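## Task

Place the purple microphone, head pointing up, into the holder of the stand that is empty, so the holder's jaws grip its handle. At the end the other microphone must still sit in its own stand's holder, both stands must be upright on the table, and nothing may depend on the robot holding it.

## Robot and tools

Robot: two arms, left_arm and right_arm, each ending in a parallel two-finger gripper. The fingers extend along the gripper's own +z axis and close along its y axis. The reported end_effector_position is the midpoint between the finger pads, roughly 1 cm short of the fingertips.

Frame: a single scene frame with its origin on the tabletop midway between the arms. +z is up, +x reaches out over the table, and left_arm sits on the +y side. The arm names do not correspond to the left or right of any camera image. Printed hand positions can be somewhat wrong, especially at long reach, and arms tend to finish a centimetre or more short of the command, usually low.

Row layout (used by both motion tools): one flat list of 16 numbers covering both arms, even if only one moves. First left_arm: x, y, z (metres), qw, qx, qy, qz (unit quaternion, w first), opening; then the same eight for right_arm. Position and quaternion are absolute targets in the scene frame, i.e. a pose, not an offset. Opening runs from -1 (closed) to +1 (fully open, 0.094 m). An arm meant to stay still should get exactly its pose from the last result plus its intended opening, every call. To keep an orientation steady, resend one fixed quaternion rather than copying the slightly drifted reported one.

execute_actions(actions): actions is a list of up to 15 actions; each action is a list of 1 to 15 rows; each row lasts one control step of 1/30 s, and if fewer than 15 rows are given the final row is repeated to fill the action. An empty list just returns the current state and images. Any target more than 0.6 m from the gripper's current position along any of its own axes causes that action to be rejected for both arms; if the first action is malformed or fails this test against the latest state, the whole call does nothing. Per control step the commanded pose is limited to 70 mm and 16 degrees away from the measured pose, so a distant target needs several actions; position is favoured over orientation when both cannot be met.

move(target, speed, blocking): target is one 16-number row as above; each gripper travels in a straight line toward its pose, both paths finishing at the same moment, in 0.5 to 10 s (cut off at 10 s). speed is the top path speed in m/s, 0.002 to 0.5, default 0.25; rotation is capped at double that value in rad/s. The opening is applied when the move begins. Paths ignore obstacles and the other arm, and the hand may lag, drift or overshoot speed, particularly with an almost straight arm. Faster motion and targets set deeper past a contact produce harder impacts and pressing. blocking=false returns after 0.5 s while motion continues; until a result shows it ended, further moves and action rows are rejected, so use wait or stop. The extra "move:" line reports the outcome: done, off_target, moving, held or fault, plus any limits (paced = the sent pose was clipped; held = a check blocked some steps, after which the arm may jump faster than speed). Distance of each gripper from its pose is also given. If only one arm is named, the other finished at rest near its pose.

wait(seconds): 0 to 10 s; arms hold their last commands, a running move continues, and it returns early when that move ends.

stop(): brakes a running move; braking needs space, more at higher speed. Fingers keep moving.

zoom_image(camera, region): camera is cam_high (896x504), cam_left_wrist or cam_right_wrist (504x504 each); region is [x0, y0, x1, y1] in pixels from the top-left, no larger than 504 by 504.

finished_scene(scene): pass the integer number of the current scene to close it once the goal holds by itself; irreversible. Its result reports success and gives the next task. Answering without any tool call ends everything.

Results: a state line per arm with position and quaternion; Hand target lines showing the pose the controller is currently steering toward; grip_measured on the same -1 to +1 scale (the last Joint positions value is the opening in metres, each gripper possibly off by about 1 mm); joint torques (noisy, with offsets, nonzero even in free air); step readings with HELD marks for rows that were held back; "pose unreachable" when the clearance check altered a command; FAULT lines for arm stops.

Gripping: to hold something, command an opening below grip_measured; around 0.03 below holds firmly, smaller differences hold gently. Pad force tops out near 50 to 62 N, lower for parts under about 2 mm thick, with a brief spike on first contact.

Joint ranges (rad), base to wrist: waist -2.618 to 3.054, shoulder 0.000 to 3.142, elbow 0.000 to 3.142, wrist pitch -1.571 to 1.571, wrist yaw -1.571 to 1.571, wrist roll -2.094 to 2.094. Elbows cannot fully straighten.

Hazards: occasional disturbances may pull on a held part or shove a loose object. Never let anything leave the table, keep stands upright, avoid dropping or slamming the microphone, avoid hard pushes, and keep the arms from colliding or pressing on each other. Holding loads heats motors: a MOTOR HOT warning appears at 75 °C, 90 °C pauses that arm for 10 seconds, and at 100 °C the arm and gripper go limp and the arm falls.

Each tool is called in YAML: its name, and indented under it one key for each argument.

## Session

execute_actions:
  actions: []

Scene clock: 0.00 s.
left_arm: end_effector_position=(+0.2156, +0.5082, +0.3294) grip_measured=+1.000 end_effector_quat_wxyz=(+0.410, +0.224, +0.681, +0.564) | right_arm: end_effector_position=(+0.2190, +0.0265, +0.2737) grip_measured=+1.000 end_effector_quat_wxyz=(-0.040, +0.285, +0.921, +0.264)
Joint positions: left_arm=[ 0.675  0.36   0.636 -0.304  0.038  1.262  0.094] | right_arm=[ 0.998  1.678  1.879 -1.285 -0.246  1.589  0.094]
Joint velocities: left_arm=[-0.007  0.007 -0.002  0.037  0.022  0.007  0.   ] | right_arm=[-0.002 -0.012  0.007  0.022 -0.066  0.007  0.   ]
Joint torques (N m, as the arm reports them, + toward a larger angle): no reading
Hand target (left_arm): +0.213, +0.506, +0.340; +0.420, +0.216, +0.671, +0.571
Hand target (right_arm): +0.218, +0.025, +0.278; -0.038, +0.283, +0.920, +0.267

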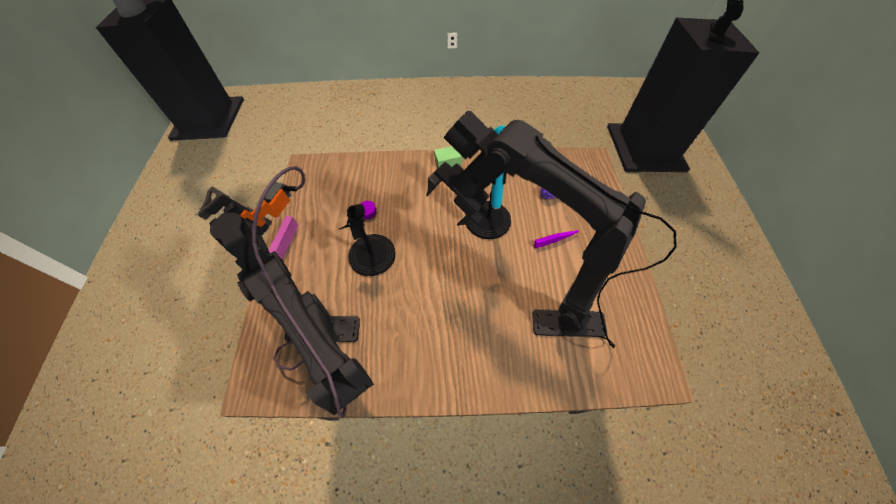

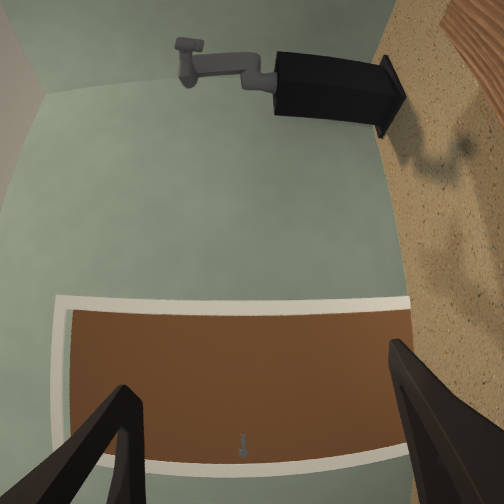

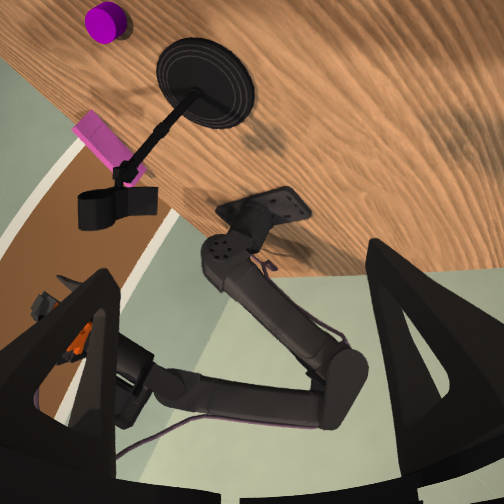

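zoom_image:
  camera: "cam_high"
  region: [400, 90, 660, 280]

zoom_image:
  camera: "cam_high"
  region: [310, 180, 430, 290]

zoom_image:
  camera: "cam_right_wrist"
  region: [50, 90, 230, 260]

Region (400, 90, 660, 280) of cam_high's 896x504 image, scaled by 1.938, with more detail than that image has; it fills the top 368 rows of this view, and the rest is white.

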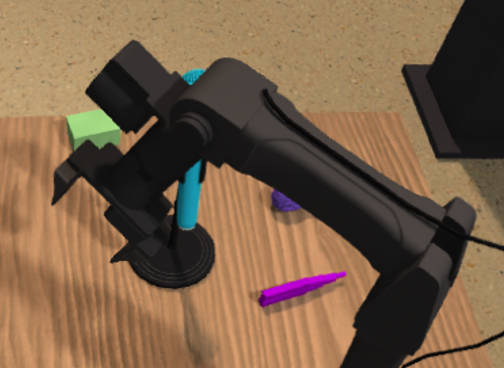

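Region (310, 180, 430, 290) of cam_high's 896x504 image, scaled by 4.200, with more detail than that image has; it fills the top 462 rows of this view, and the rest is white.

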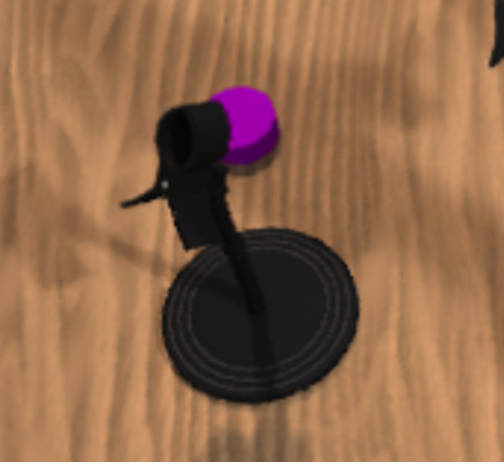

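Region (50, 90, 230, 260) of cam_right_wrist's 504x504 image, scaled by 2.800, with more detail than that image has.

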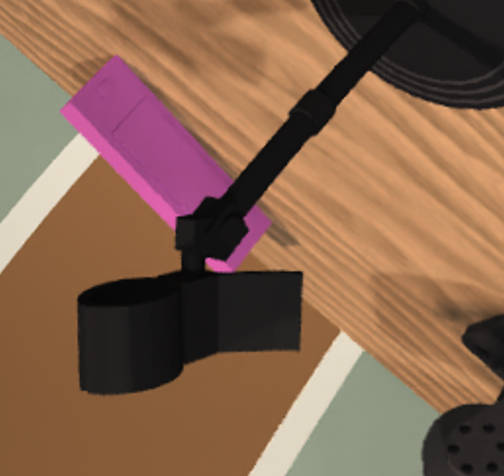

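move:
  target: [0.2156,0.5082,0.3294,0.410,0.224,0.681,0.564,1, 0.12,-0.12,0.30,-0.040,0.285,0.921,0.264,1]

Scene clock: 5.90 s.
left_arm: end_effector_position=(+0.2156, +0.5082, +0.3282) grip_measured=+1.000 end_effector_quat_wxyz=(+0.408, +0.225, +0.682, +0.564) | right_arm: end_effector_position=(+0.1274, -0.1149, +0.3082) grip_measured=+1.000 end_effector_quat_wxyz=(-0.033, +0.286, +0.917, +0.276)
Joint positions: left_arm=[ 0.675  0.36   0.636 -0.308  0.038  1.265  0.094] | right_arm=[ 0.924  1.142  1.599 -1.529 -0.274  1.529  0.094]
Joint velocities: left_arm=[ 0.007 -0.007 -0.002  0.007 -0.022 -0.022  0.   ] | right_arm=[-0.002 -0.002  0.012  0.066 -0.066 -0.022  0.   ]
Joint torques (N m, as the arm reports them, + toward a larger angle): left_arm=[0.21 2.48 6.03 2.1  0.01 0.02] | right_arm=[-0.79 -1.96  4.11  1.17 -0.24 -0.17]
Hand target (left_arm): +0.216, +0.508, +0.329; +0.410, +0.224, +0.681, +0.564
Hand target (right_arm): +0.122, -0.121, +0.302; -0.040, +0.285, +0.921, +0.264
Off the commanded pose (left_arm): 0.001 m, 0 deg.
Off the commanded pose (right_arm): 0.012 m, 2 deg.
move: off_target (right_arm)

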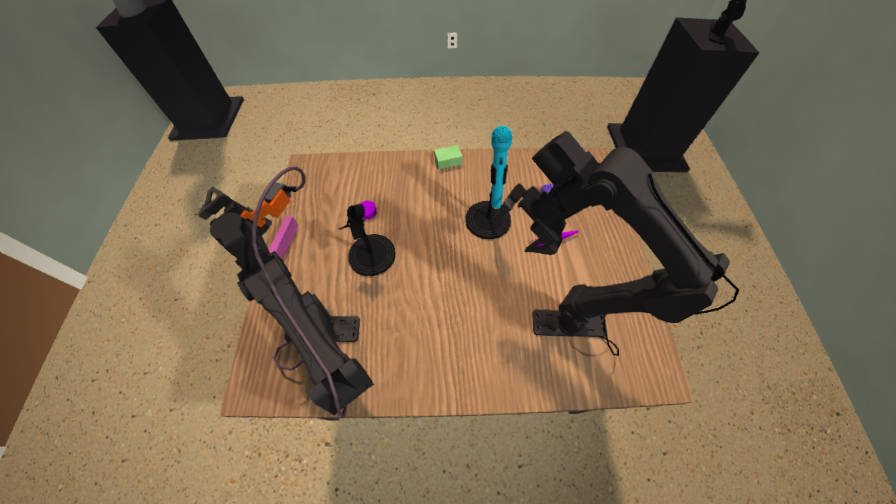

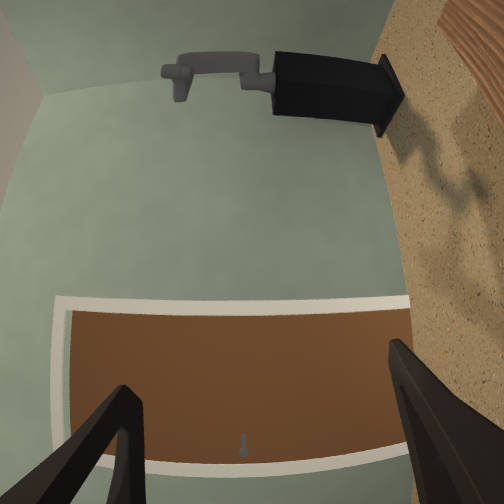

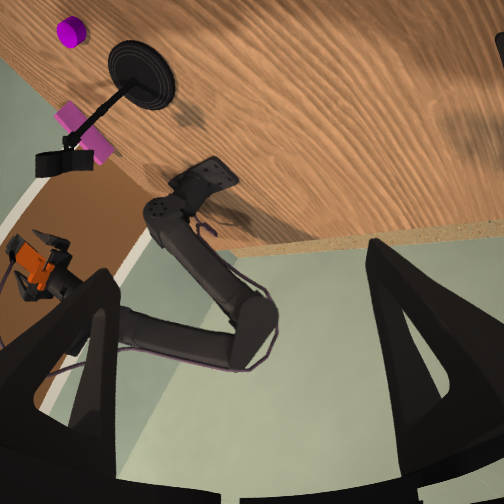

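move:
  target: [0.17,0.36,0.30,0.3826,0.12,0.9,-0.17,1, 0.2,-0.36,0.22,0,0,1,0,1]
  speed: 0.3

Scene clock: 10.73 s.
left_arm: end_effector_position=(+0.1770, +0.3650, +0.2892) grip_measured=+1.000 end_effector_quat_wxyz=(+0.371, +0.079, +0.924, -0.048) | right_arm: end_effector_position=(+0.2025, -0.3609, +0.2167) grip_measured=+1.000 end_effector_quat_wxyz=(+0.098, +0.002, +0.995, -0.025)
Joint positions: left_arm=[ 0.657  0.752  1.297 -1.555  0.553  0.654  0.094] | right_arm=[-0.201  1.132  1.31  -1.546 -0.005 -0.266  0.094]
Joint velocities: left_arm=[-0.002 -0.002 -0.002 -0.022 -0.007 -0.007  0.   ] | right_arm=[ 0.002  0.007  0.002 -0.007 -0.037 -0.081  0.   ]
Joint torques (N m, as the arm reports them, + toward a larger angle): left_arm=[-0.67  1.02  6.03  1.26  0.42 -0.09] | right_arm=[-0.78 -0.73  8.4   0.72  0.09 -0.13]
Hand target (left_arm): +0.175, +0.360, +0.297; +0.384, +0.082, +0.919, -0.045
Hand target (right_arm): +0.201, -0.364, +0.220; +0.094, -0.000, +0.995, -0.030
Off the commanded pose (left_arm): 0.014 m, 15 deg.
Off the commanded pose (right_arm): 0.004 m, 12 deg.
joint sent to its limit (left arm) — the command would take joint 4 (wrist pitch) past its lower limit, so that joint was sent only as far as its limit.
joint sent to its limit (right arm) — the command would take joint 4 (wrist pitch) past its lower limit, so that joint was sent only as far as its limit.
move: off_target (left_arm, right_arm); limits=paced

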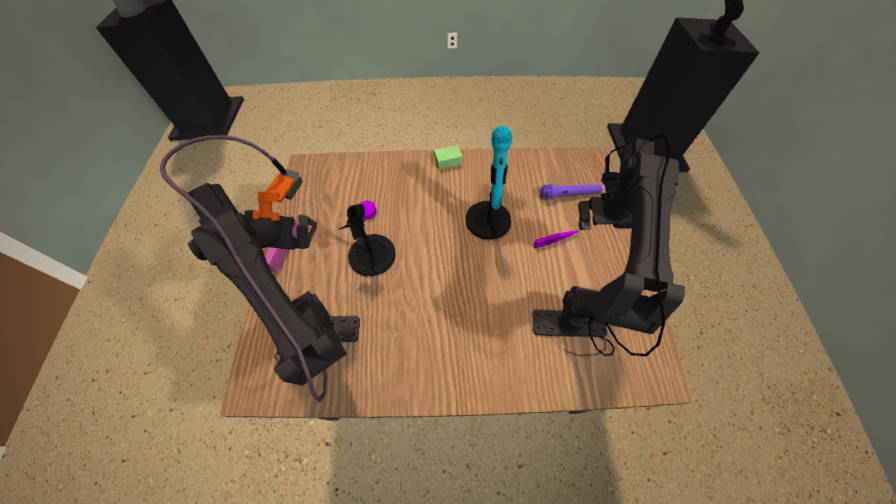

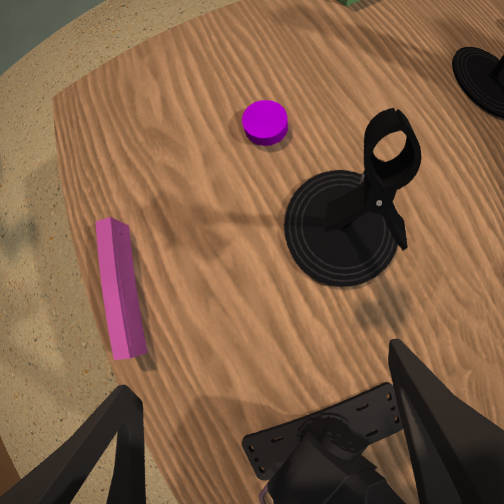

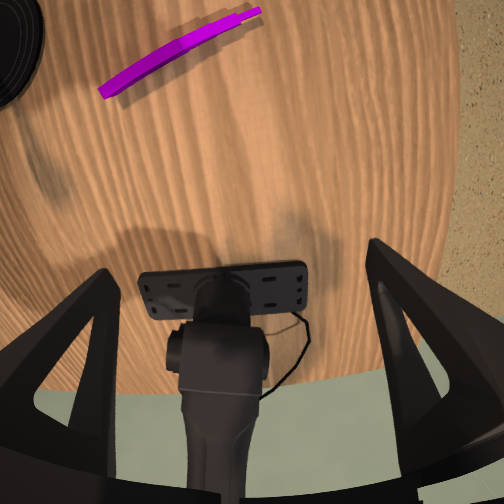

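zoom_image:
  camera: "cam_left_wrist"
  region: [270, 90, 470, 300]

zoom_image:
  camera: "cam_high"
  region: [450, 110, 630, 260]

Region (270, 90, 470, 300) of cam_left_wrist's 504x504 image, scaled by 2.400, with more detail than that image has; it fills the left 480 columns of this view, and the rest is white.

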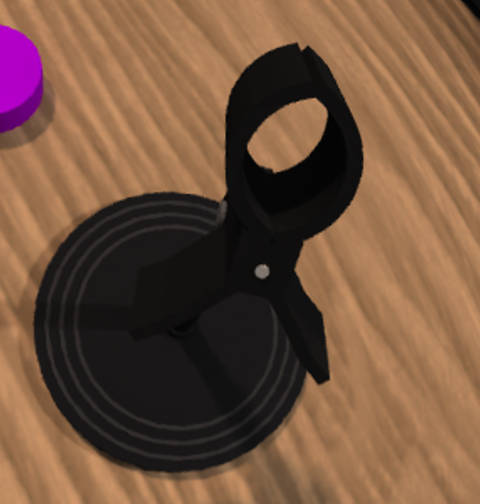

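Region (450, 110, 630, 260) of cam_high's 896x504 image, scaled by 2.800, with more detail than that image has.

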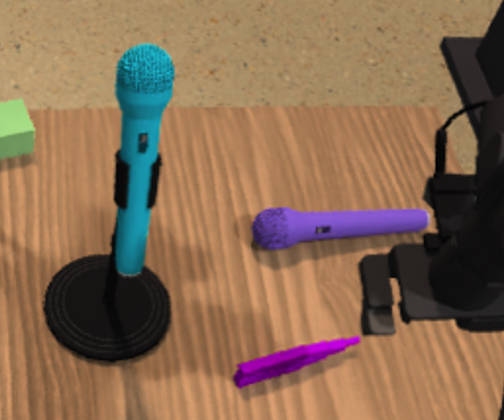

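move:
  target: [0.178,0.312,0.222,0.439,0.274,0.844,-0.143,1, 0.46,-0.358,0.11,0,-0.7406,0.672,0,1]
  speed: 0.3

Scene clock: 44.93 s.
left_arm: end_effector_position=(+0.1777, +0.3169, +0.2180) grip_measured=+1.000 end_effector_quat_wxyz=(+0.424, +0.265, +0.855, -0.140) | right_arm: end_effector_position=(+0.4599, -0.3569, +0.1043) grip_measured=+1.000 end_effector_quat_wxyz=(-0.005, +0.734, -0.679, +0.005)
Joint positions: left_arm=[ 0.723  0.638  0.877 -1.505  0.889  1.167  0.094] | right_arm=[-0.034  2.26   2.14  -1.437 -0.002 -1.753  0.094]
Joint velocities: left_arm=[-0.012 -0.017 -0.002 -0.051  0.022  0.022  0.   ] | right_arm=[-0.017  0.007  0.002 -0.007  0.007 -0.007  0.   ]
Joint torques (N m, as the arm reports them, + toward a larger angle): left_arm=[-0.83  0.52  4.3   0.93  0.88  0.18] | right_arm=[  0.62 -11.02   9.3    0.18   0.08  -0.1 ]
Hand target (left_arm): +0.177, +0.311, +0.221; +0.439, +0.275, +0.843, -0.143
Hand target (right_arm): +0.459, -0.354, +0.107; +0.000, +0.741, -0.671, +0.002
Off the commanded pose (left_arm): 0.006 m, 2 deg.
Off the commanded pose (right_arm): 0.006 m, 1 deg.
move: done

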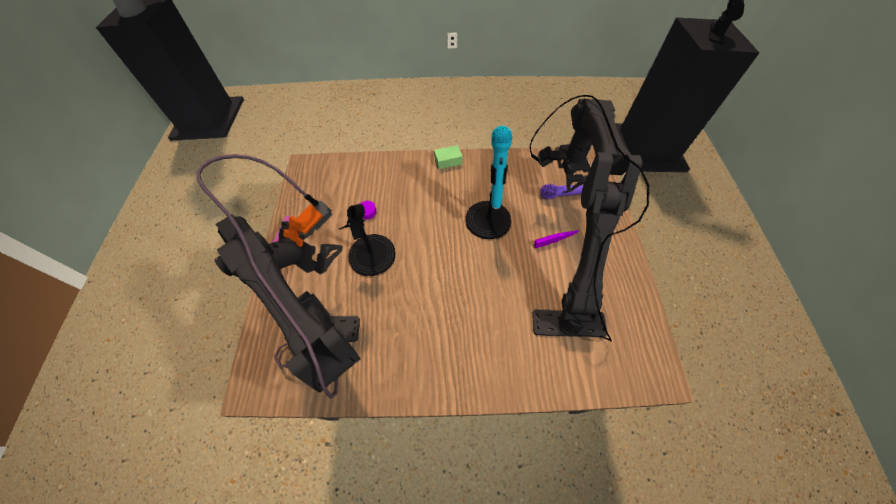

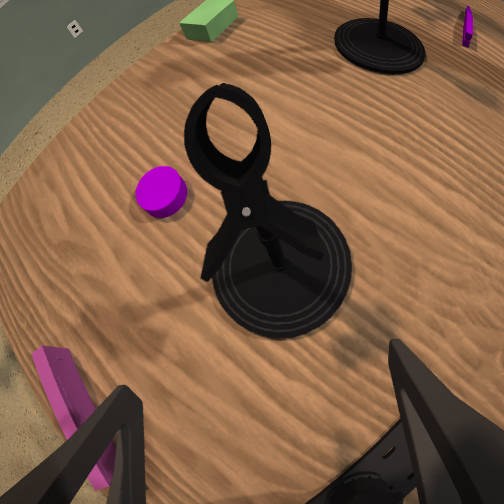

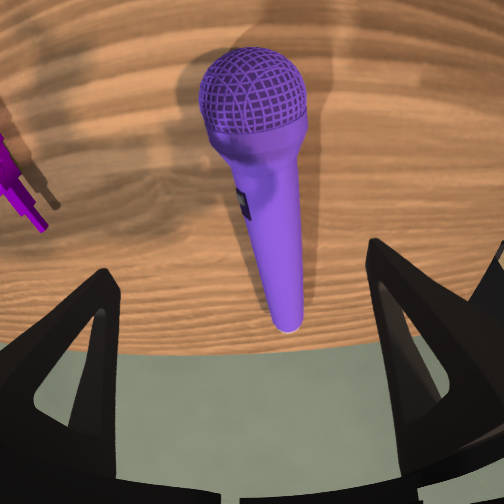

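move:
  target: [0.207,0.282,0.193,0.439,0.274,0.844,-0.143,1, 0.472,-0.358,0.05,0,-0.7406,0.672,0,1]
  speed: 0.12

Scene clock: 47.23 s.
left_arm: end_effector_position=(+0.2091, +0.2826, +0.1931) grip_measured=+1.000 end_effector_quat_wxyz=(+0.433, +0.270, +0.848, -0.141) | right_arm: end_effector_position=(+0.4704, -0.3581, +0.0518) grip_measured=+1.000 end_effector_quat_wxyz=(+0.001, +0.736, -0.677, -0.002)
Joint positions: left_arm=[ 0.032  0.488  0.665 -0.913  0.509  0.408  0.094] | right_arm=[-0.034  2.328  2.048 -1.295 -0.001 -1.759  0.094]
Joint velocities: left_arm=[-0.007  0.002 -0.007 -0.007 -0.007 -0.037  0.   ] | right_arm=[-0.002  0.002 -0.012 -0.007 -0.022 -0.051  0.   ]
Joint torques (N m, as the arm reports them, + toward a larger angle): left_arm=[-0.77 -0.06  4.79  1.94  0.28 -0.07] | right_arm=[  0.11 -12.33   5.98   0.58   0.03  -0.11]
Hand target (left_arm): +0.209, +0.281, +0.195; +0.445, +0.270, +0.842, -0.142
Hand target (right_arm): +0.471, -0.358, +0.050; +0.000, +0.741, -0.672, -0.000
Off the commanded pose (left_arm): 0.002 m, 1 deg.
Off the commanded pose (right_arm): 0.002 m, 1 deg.
move: done

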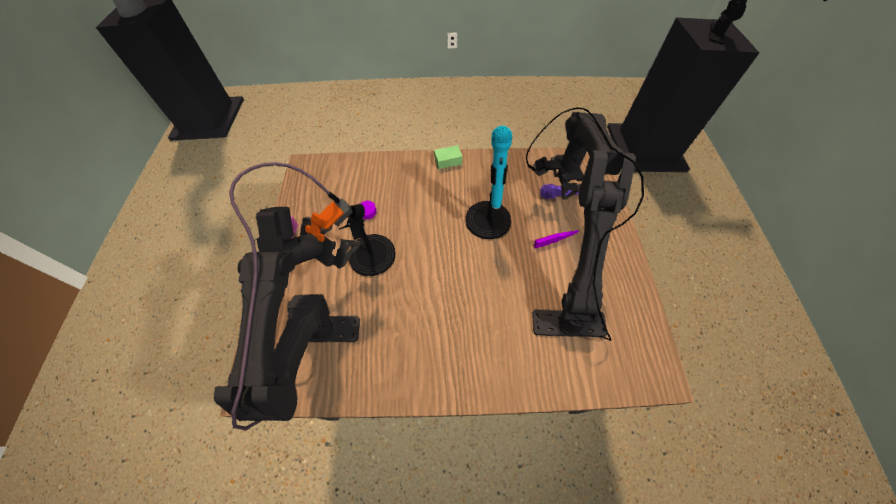

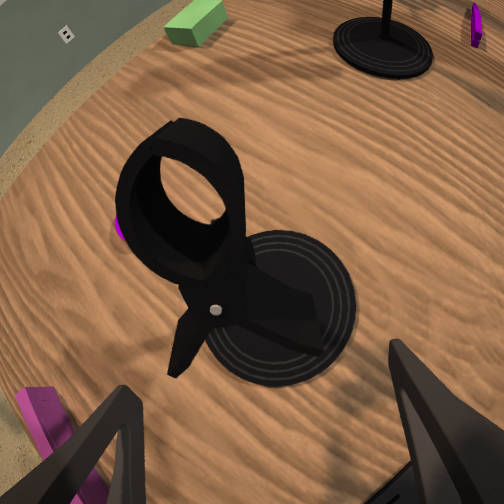

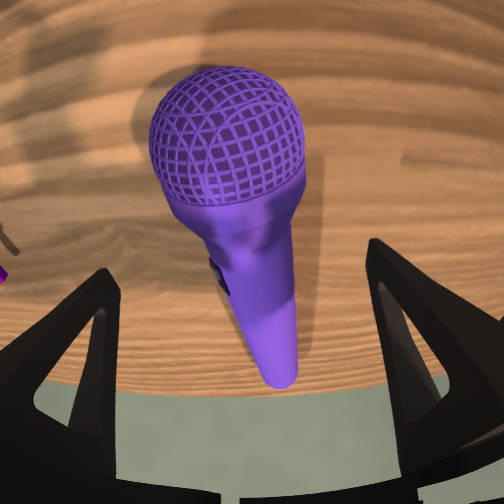

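move:
  target: [0.225,0.275,0.18,0.439,0.274,0.844,-0.143,1, 0.477,-0.370,0.026,0,-0.7406,0.672,0,1]
  speed: 0.08

Scene clock: 49.03 s.
left_arm: end_effector_position=(+0.2219, +0.2771, +0.1814) grip_measured=+1.000 end_effector_quat_wxyz=(+0.439, +0.275, +0.844, -0.138) | right_arm: end_effector_position=(+0.4771, -0.3669, +0.0302) grip_measured=+1.000 end_effector_quat_wxyz=(-0.001, +0.739, -0.674, -0.000)
Joint positions: left_arm=[-0.037  0.505  0.6   -0.794  0.458  0.365  0.094] | right_arm=[-0.052  2.367  2.029 -1.232 -0.001 -1.784  0.094]
Joint velocities: left_arm=[-0.002 -0.002 -0.002  0.037  0.081 -0.051  0.   ] | right_arm=[-0.012 -0.002 -0.027 -0.022  0.066 -0.022  0.   ]
Joint torques (N m, as the arm reports them, + toward a larger angle): left_arm=[-0.62  2.5   5.63  1.97  0.24  0.  ] | right_arm=[ -0.62 -12.15   5.93   0.6    0.02  -0.13]
Hand target (left_arm): +0.225, +0.275, +0.180; +0.439, +0.274, +0.844, -0.143
Hand target (right_arm): +0.477, -0.370, +0.026; +0.000, +0.741, -0.672, -0.000
Off the commanded pose (left_arm): 0.004 m, 1 deg.
Off the commanded pose (right_arm): 0.005 m, 0 deg.
move: done

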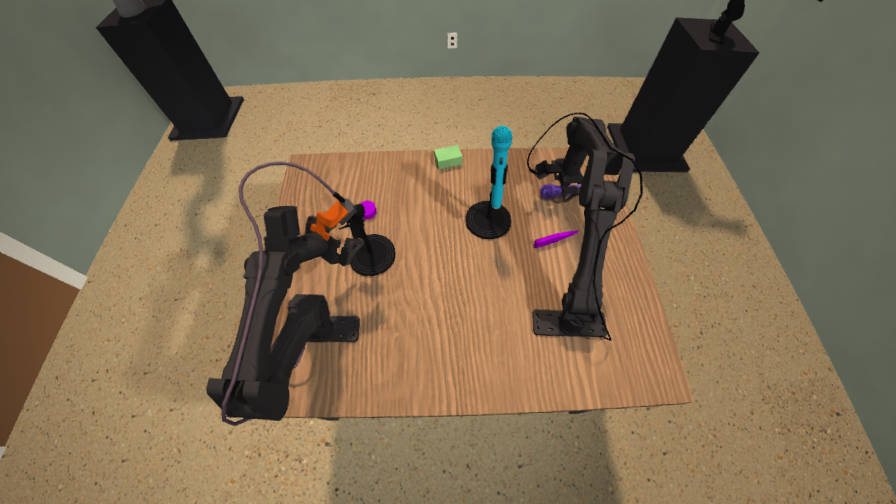

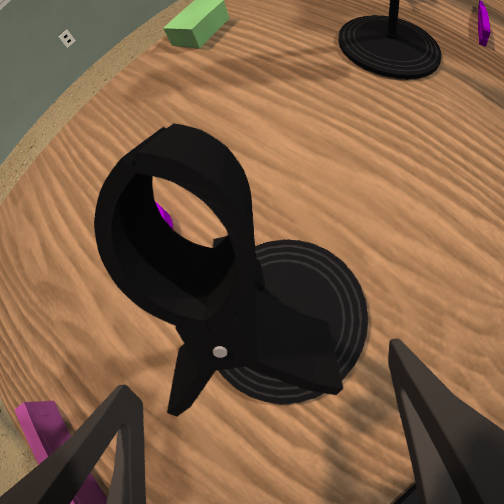

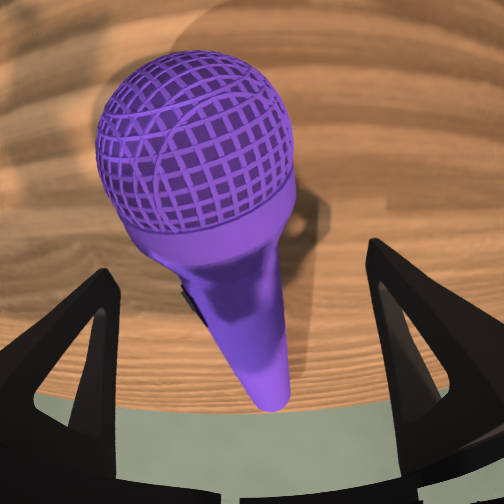

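move:
  target: [0.231,0.272,0.175,0.439,0.274,0.844,-0.143,1, 0.476,-0.387,0.020,0,-0.7406,0.672,0,1]
  speed: 0.06

Scene clock: 53.20 s.
left_arm: end_effector_position=(+0.2280, +0.2744, +0.1756) grip_measured=+1.000 end_effector_quat_wxyz=(+0.437, +0.275, +0.845, -0.138) | right_arm: end_effector_position=(+0.4782, -0.3854, +0.0303) grip_measured=+1.000 end_effector_quat_wxyz=(-0.005, +0.738, -0.675, +0.006)
Joint positions: left_arm=[-0.065  0.527  0.578 -0.744  0.436  0.346  0.094] | right_arm=[-0.091  2.367  2.029 -1.217 -0.001 -1.82   0.094]
Joint velocities: left_arm=[-0.007 -0.002 -0.002  0.022  0.007  0.022  0.   ] | right_arm=[ 0.002 -0.017 -0.002 -0.037 -0.007  0.022  0.   ]
Joint torques (N m, as the arm reports them, + toward a larger angle): left_arm=[-0.77  2.18  5.78  1.97  0.25 -0.1 ] | right_arm=[ -0.33 -11.46   5.57   0.61   0.    -0.07]
Hand target (left_arm): +0.231, +0.272, +0.175; +0.439, +0.274, +0.844, -0.143
Hand target (right_arm): +0.476, -0.387, +0.020; +0.000, +0.741, -0.672, -0.000
Off the commanded pose (left_arm): 0.004 m, 1 deg.
Off the commanded pose (right_arm): 0.011 m, 1 deg.
move: off_target (right_arm)

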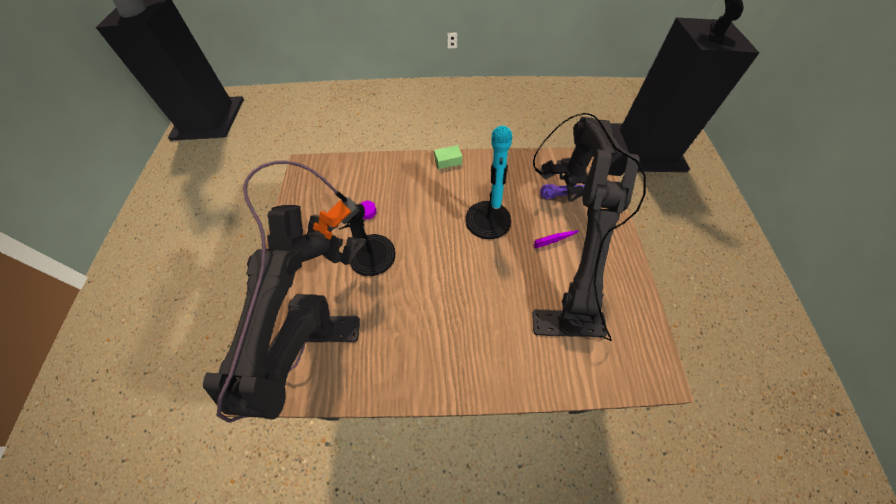

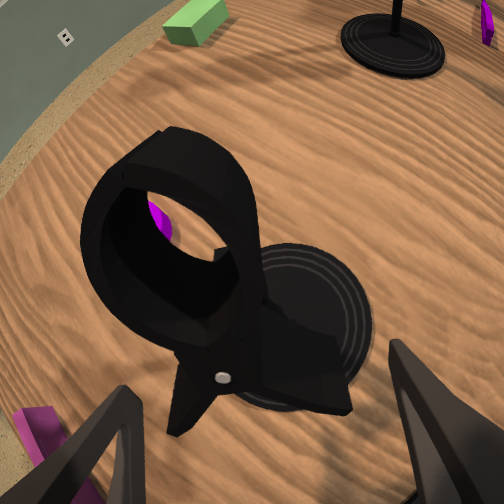

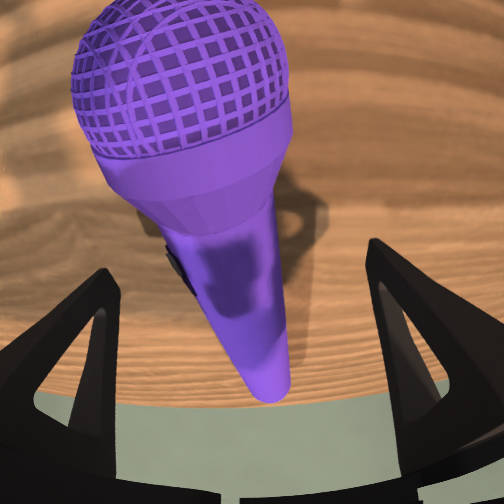

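move:
  target: [0.231,0.272,0.175,0.439,0.274,0.844,-0.143,-0.3, 0.472,-0.384,0.014,0,-0.7406,0.672,0,0.3]
  speed: 0.06

Scene clock: 54.90 s.
left_arm: end_effector_position=(+0.2253, +0.2756, +0.1704) grip_measured=-0.294 end_effector_quat_wxyz=(+0.427, +0.272, +0.851, -0.138) | right_arm: end_effector_position=(+0.4714, -0.3843, +0.0163) grip_measured=+0.303 end_effector_quat_wxyz=(+0.001, +0.738, -0.675, -0.002)
Joint positions: left_arm=[-0.065  0.527  0.574 -0.763  0.43   0.345  0.033] | right_arm=[-0.091  2.367  1.973 -1.182 -0.001 -1.821  0.061]
Joint velocities: left_arm=[ 0.002 -0.012 -0.012 -0.037  0.007 -0.051 -0.002] | right_arm=[-0.002 -0.012 -0.012 -0.007 -0.037 -0.022 -0.   ]
Joint torques (N m, as the arm reports them, + toward a larger angle): left_arm=[-0.54  2.11  6.08  2.15  0.35 -0.08] | right_arm=[  0.07 -12.86   5.44   0.53   0.02  -0.07]
Hand target (left_arm): +0.230, +0.272, +0.175; +0.439, +0.274, +0.844, -0.143
Hand target (right_arm): +0.472, -0.384, +0.014; +0.000, +0.741, -0.672, -0.000
Off the commanded pose (left_arm): 0.008 m, 2 deg.
Off the commanded pose (right_arm): 0.002 m, 1 deg.
move: done

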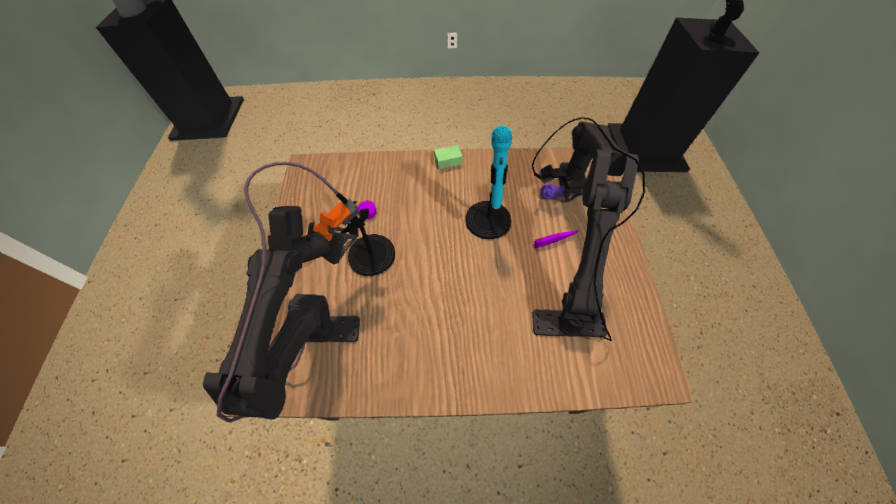

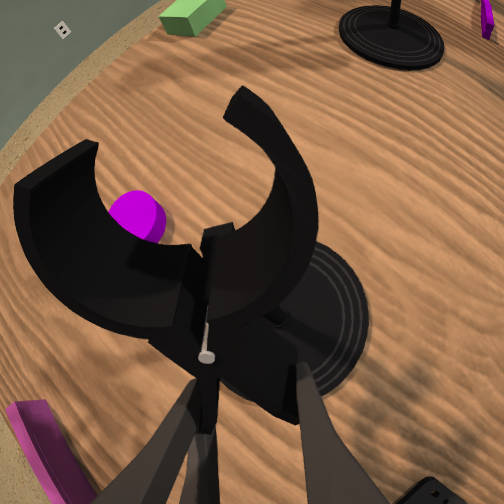

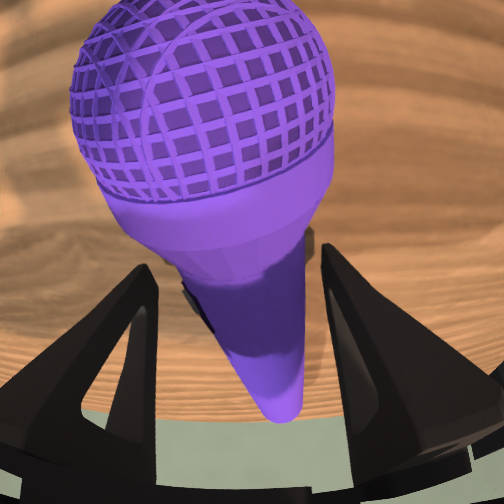

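move:
  target: [0.226,0.2755,0.171,0.433,0.273,0.848,-0.140,-0.55, 0.473,-0.384,0.017,0,-0.7406,0.672,0,-0.33]
  speed: 0.06

Scene clock: 55.93 s.
left_arm: end_effector_position=(+0.2242, +0.2765, +0.1687) grip_measured=-0.522 end_effector_quat_wxyz=(+0.423, +0.270, +0.854, -0.138) | right_arm: end_effector_position=(+0.4728, -0.3846, +0.0163) grip_measured=-0.300 end_effector_quat_wxyz=(-0.000, +0.738, -0.675, +0.000)
Joint positions: left_arm=[-0.062  0.527  0.574 -0.773  0.429  0.345  0.022] | right_arm=[-0.091  2.367  1.973 -1.177 -0.001 -1.821  0.033]
Joint velocities: left_arm=[ 0.002  0.012 -0.017 -0.066  0.022  0.051  0.   ] | right_arm=[-0.017  0.012  0.007  0.022  0.022  0.007 -0.001]
Joint torques (N m, as the arm reports them, + toward a larger angle): left_arm=[0.56 1.12 5.76 1.91 0.34 0.14] | right_arm=[  0.01 -12.57   7.21   0.42   0.03  -0.06]
Hand target (left_arm): +0.226, +0.276, +0.171; +0.433, +0.273, +0.848, -0.140
Hand target (right_arm): +0.473, -0.384, +0.017; -0.000, +0.741, -0.672, -0.000
Off the commanded pose (left_arm): 0.003 m, 1 deg.
Off the commanded pose (right_arm): 0.001 m, 0 deg.
move: done

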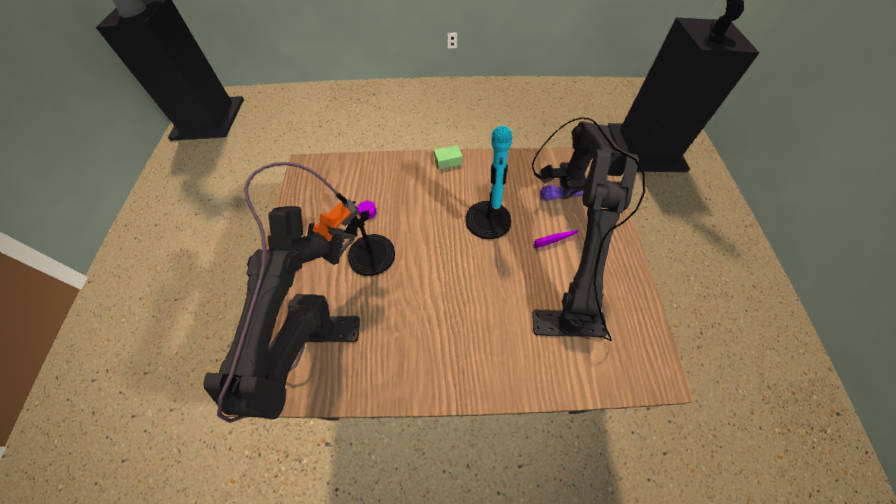

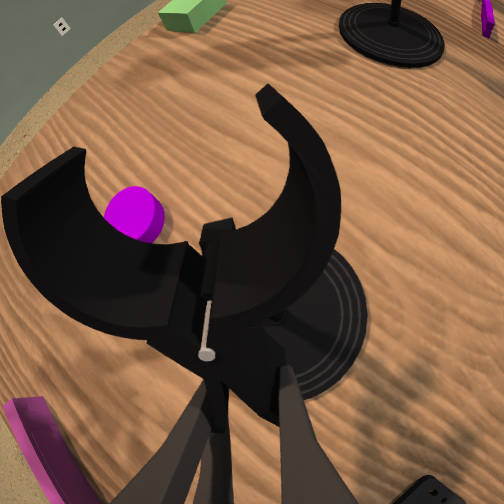

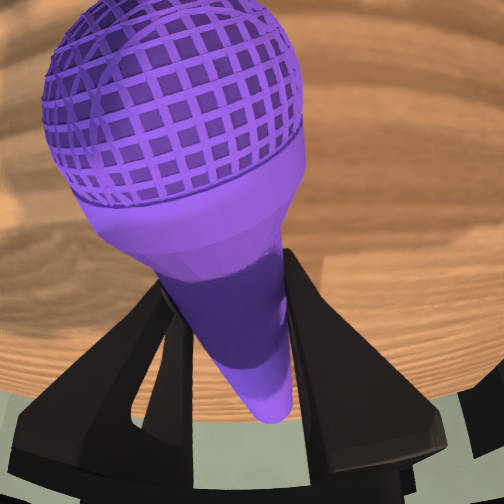

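move:
  target: [0.215,0.24,0.178,0.434,0.218,0.867,-0.111,-0.56, 0.46,-0.384,0.08,0,-0.7406,0.672,0,-0.335]
  speed: 0.07

Scene clock: 58.50 s.
left_arm: end_effector_position=(+0.2180, +0.2499, +0.1778) grip_measured=-0.522 end_effector_quat_wxyz=(+0.447, +0.207, +0.866, -0.090) | right_arm: end_effector_position=(+0.4582, -0.3825, +0.0583) grip_measured=-0.300 end_effector_quat_wxyz=(+0.010, +0.738, -0.675, -0.015)
Joint positions: left_arm=[-0.699  0.498  0.577 -0.721 -0.223 -0.129  0.022] | right_arm=[-0.091  2.321  2.061 -1.346  0.001 -1.821  0.033]
Joint velocities: left_arm=[-0.007 -0.007  0.002 -0.037  0.051  0.051 -0.   ] | right_arm=[ 0.012 -0.002  0.002  0.037 -0.007  0.007 -0.   ]
Joint torques (N m, as the arm reports them, + toward a larger angle): left_arm=[-1.56  3.48  7.64  1.93  0.41 -0.11] | right_arm=[ -0.28 -14.86   9.74   0.1    0.01  -0.1 ]
Hand target (left_arm): +0.215, +0.239, +0.179; +0.436, +0.216, +0.866, -0.113
Hand target (right_arm): +0.460, -0.384, +0.080; +0.000, +0.741, -0.672, +0.000
Off the commanded pose (left_arm): 0.010 m, 3 deg.
Off the commanded pose (right_arm): 0.022 m, 2 deg.
move: off_target (left_arm, right_arm)

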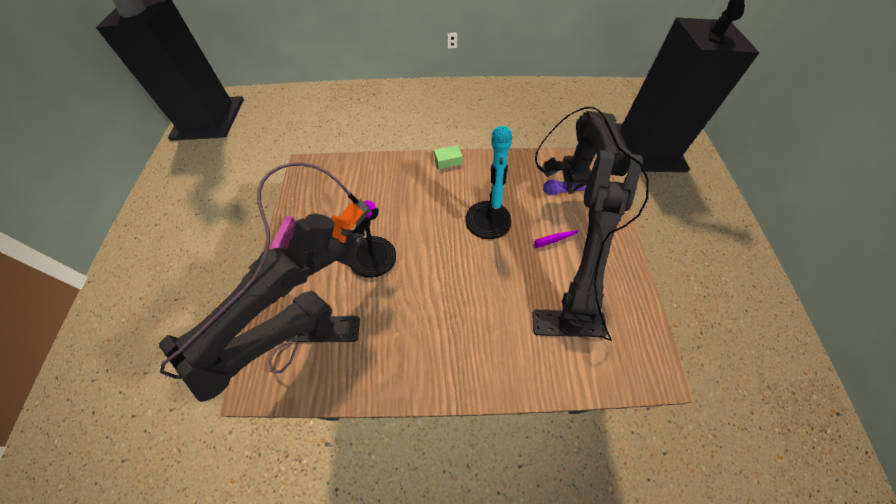

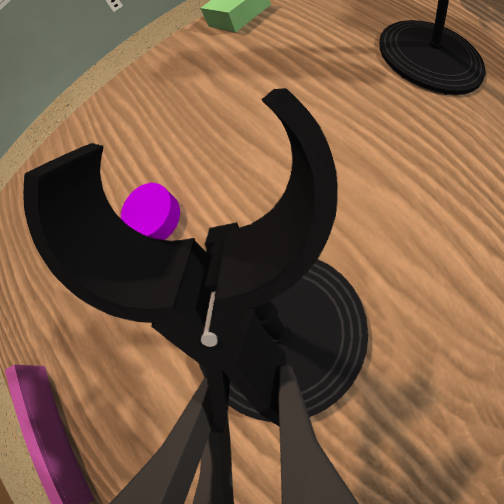

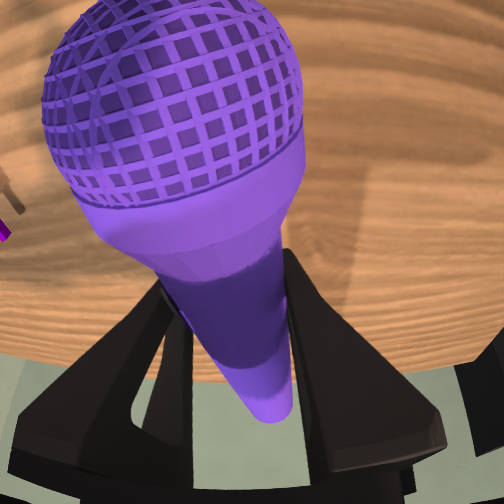

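move:
  target: [0.217,0.258,0.205,0.434,0.218,0.867,-0.111,-0.57, 0.42,-0.384,0.15,0,-0.7406,0.672,0,-0.335]
  speed: 0.08

Scene clock: 60.80 s.
left_arm: end_effector_position=(+0.2065, +0.2674, +0.1716) grip_measured=-0.522 end_effector_quat_wxyz=(+0.390, +0.215, +0.891, -0.093) | right_arm: end_effector_position=(+0.4231, -0.3813, +0.1312) grip_measured=-0.300 end_effector_quat_wxyz=(+0.009, +0.739, -0.673, -0.013)
Joint positions: left_arm=[-0.513  0.518  0.648 -0.877 -0.039 -0.034  0.022] | right_arm=[-0.102  2.164  2.091 -1.529  0.001 -1.836  0.033]
Joint velocities: left_arm=[-0.012 -0.007  0.007 -0.051 -0.037  0.022 -0.001] | right_arm=[-0.017 -0.012  0.007 -0.022  0.066 -0.022 -0.   ]
Joint torques (N m, as the arm reports them, + toward a larger angle): left_arm=[ 0.48  1.79 10.52  2.26  0.18  0.3 ] | right_arm=[ -0.78 -13.29   9.5    0.09   0.    -0.07]
Hand target (left_arm): +0.215, +0.260, +0.205; +0.434, +0.218, +0.867, -0.109
Hand target (right_arm): +0.421, -0.384, +0.150; -0.000, +0.740, -0.672, +0.000
Off the commanded pose (left_arm): 0.036 m, 6 deg.
Off the commanded pose (right_arm): 0.019 m, 2 deg.
move: off_target (left_arm, right_arm)

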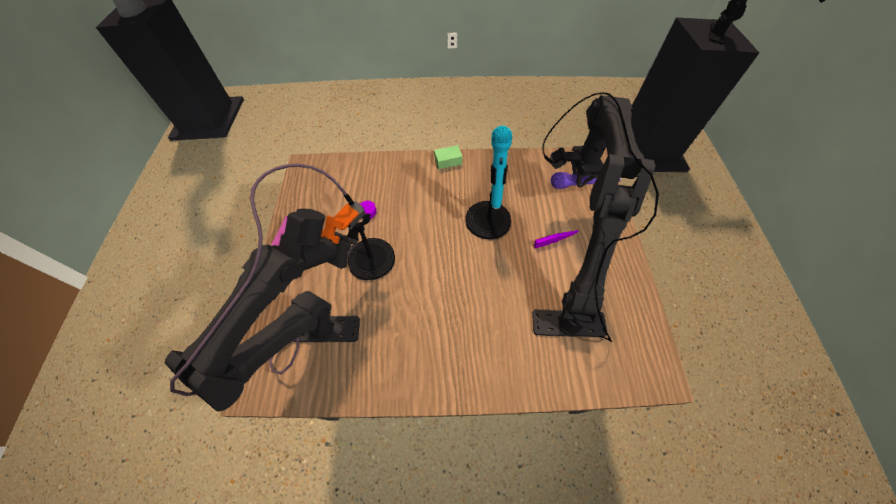

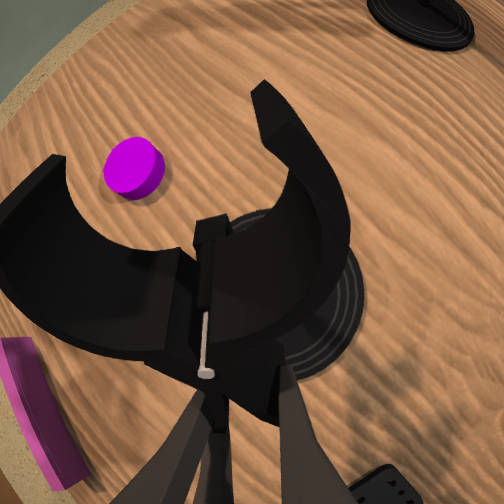

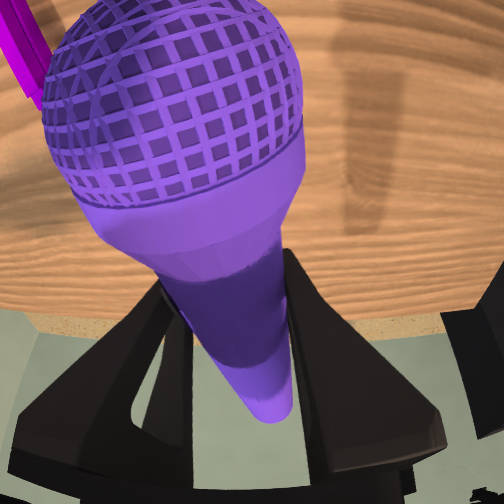

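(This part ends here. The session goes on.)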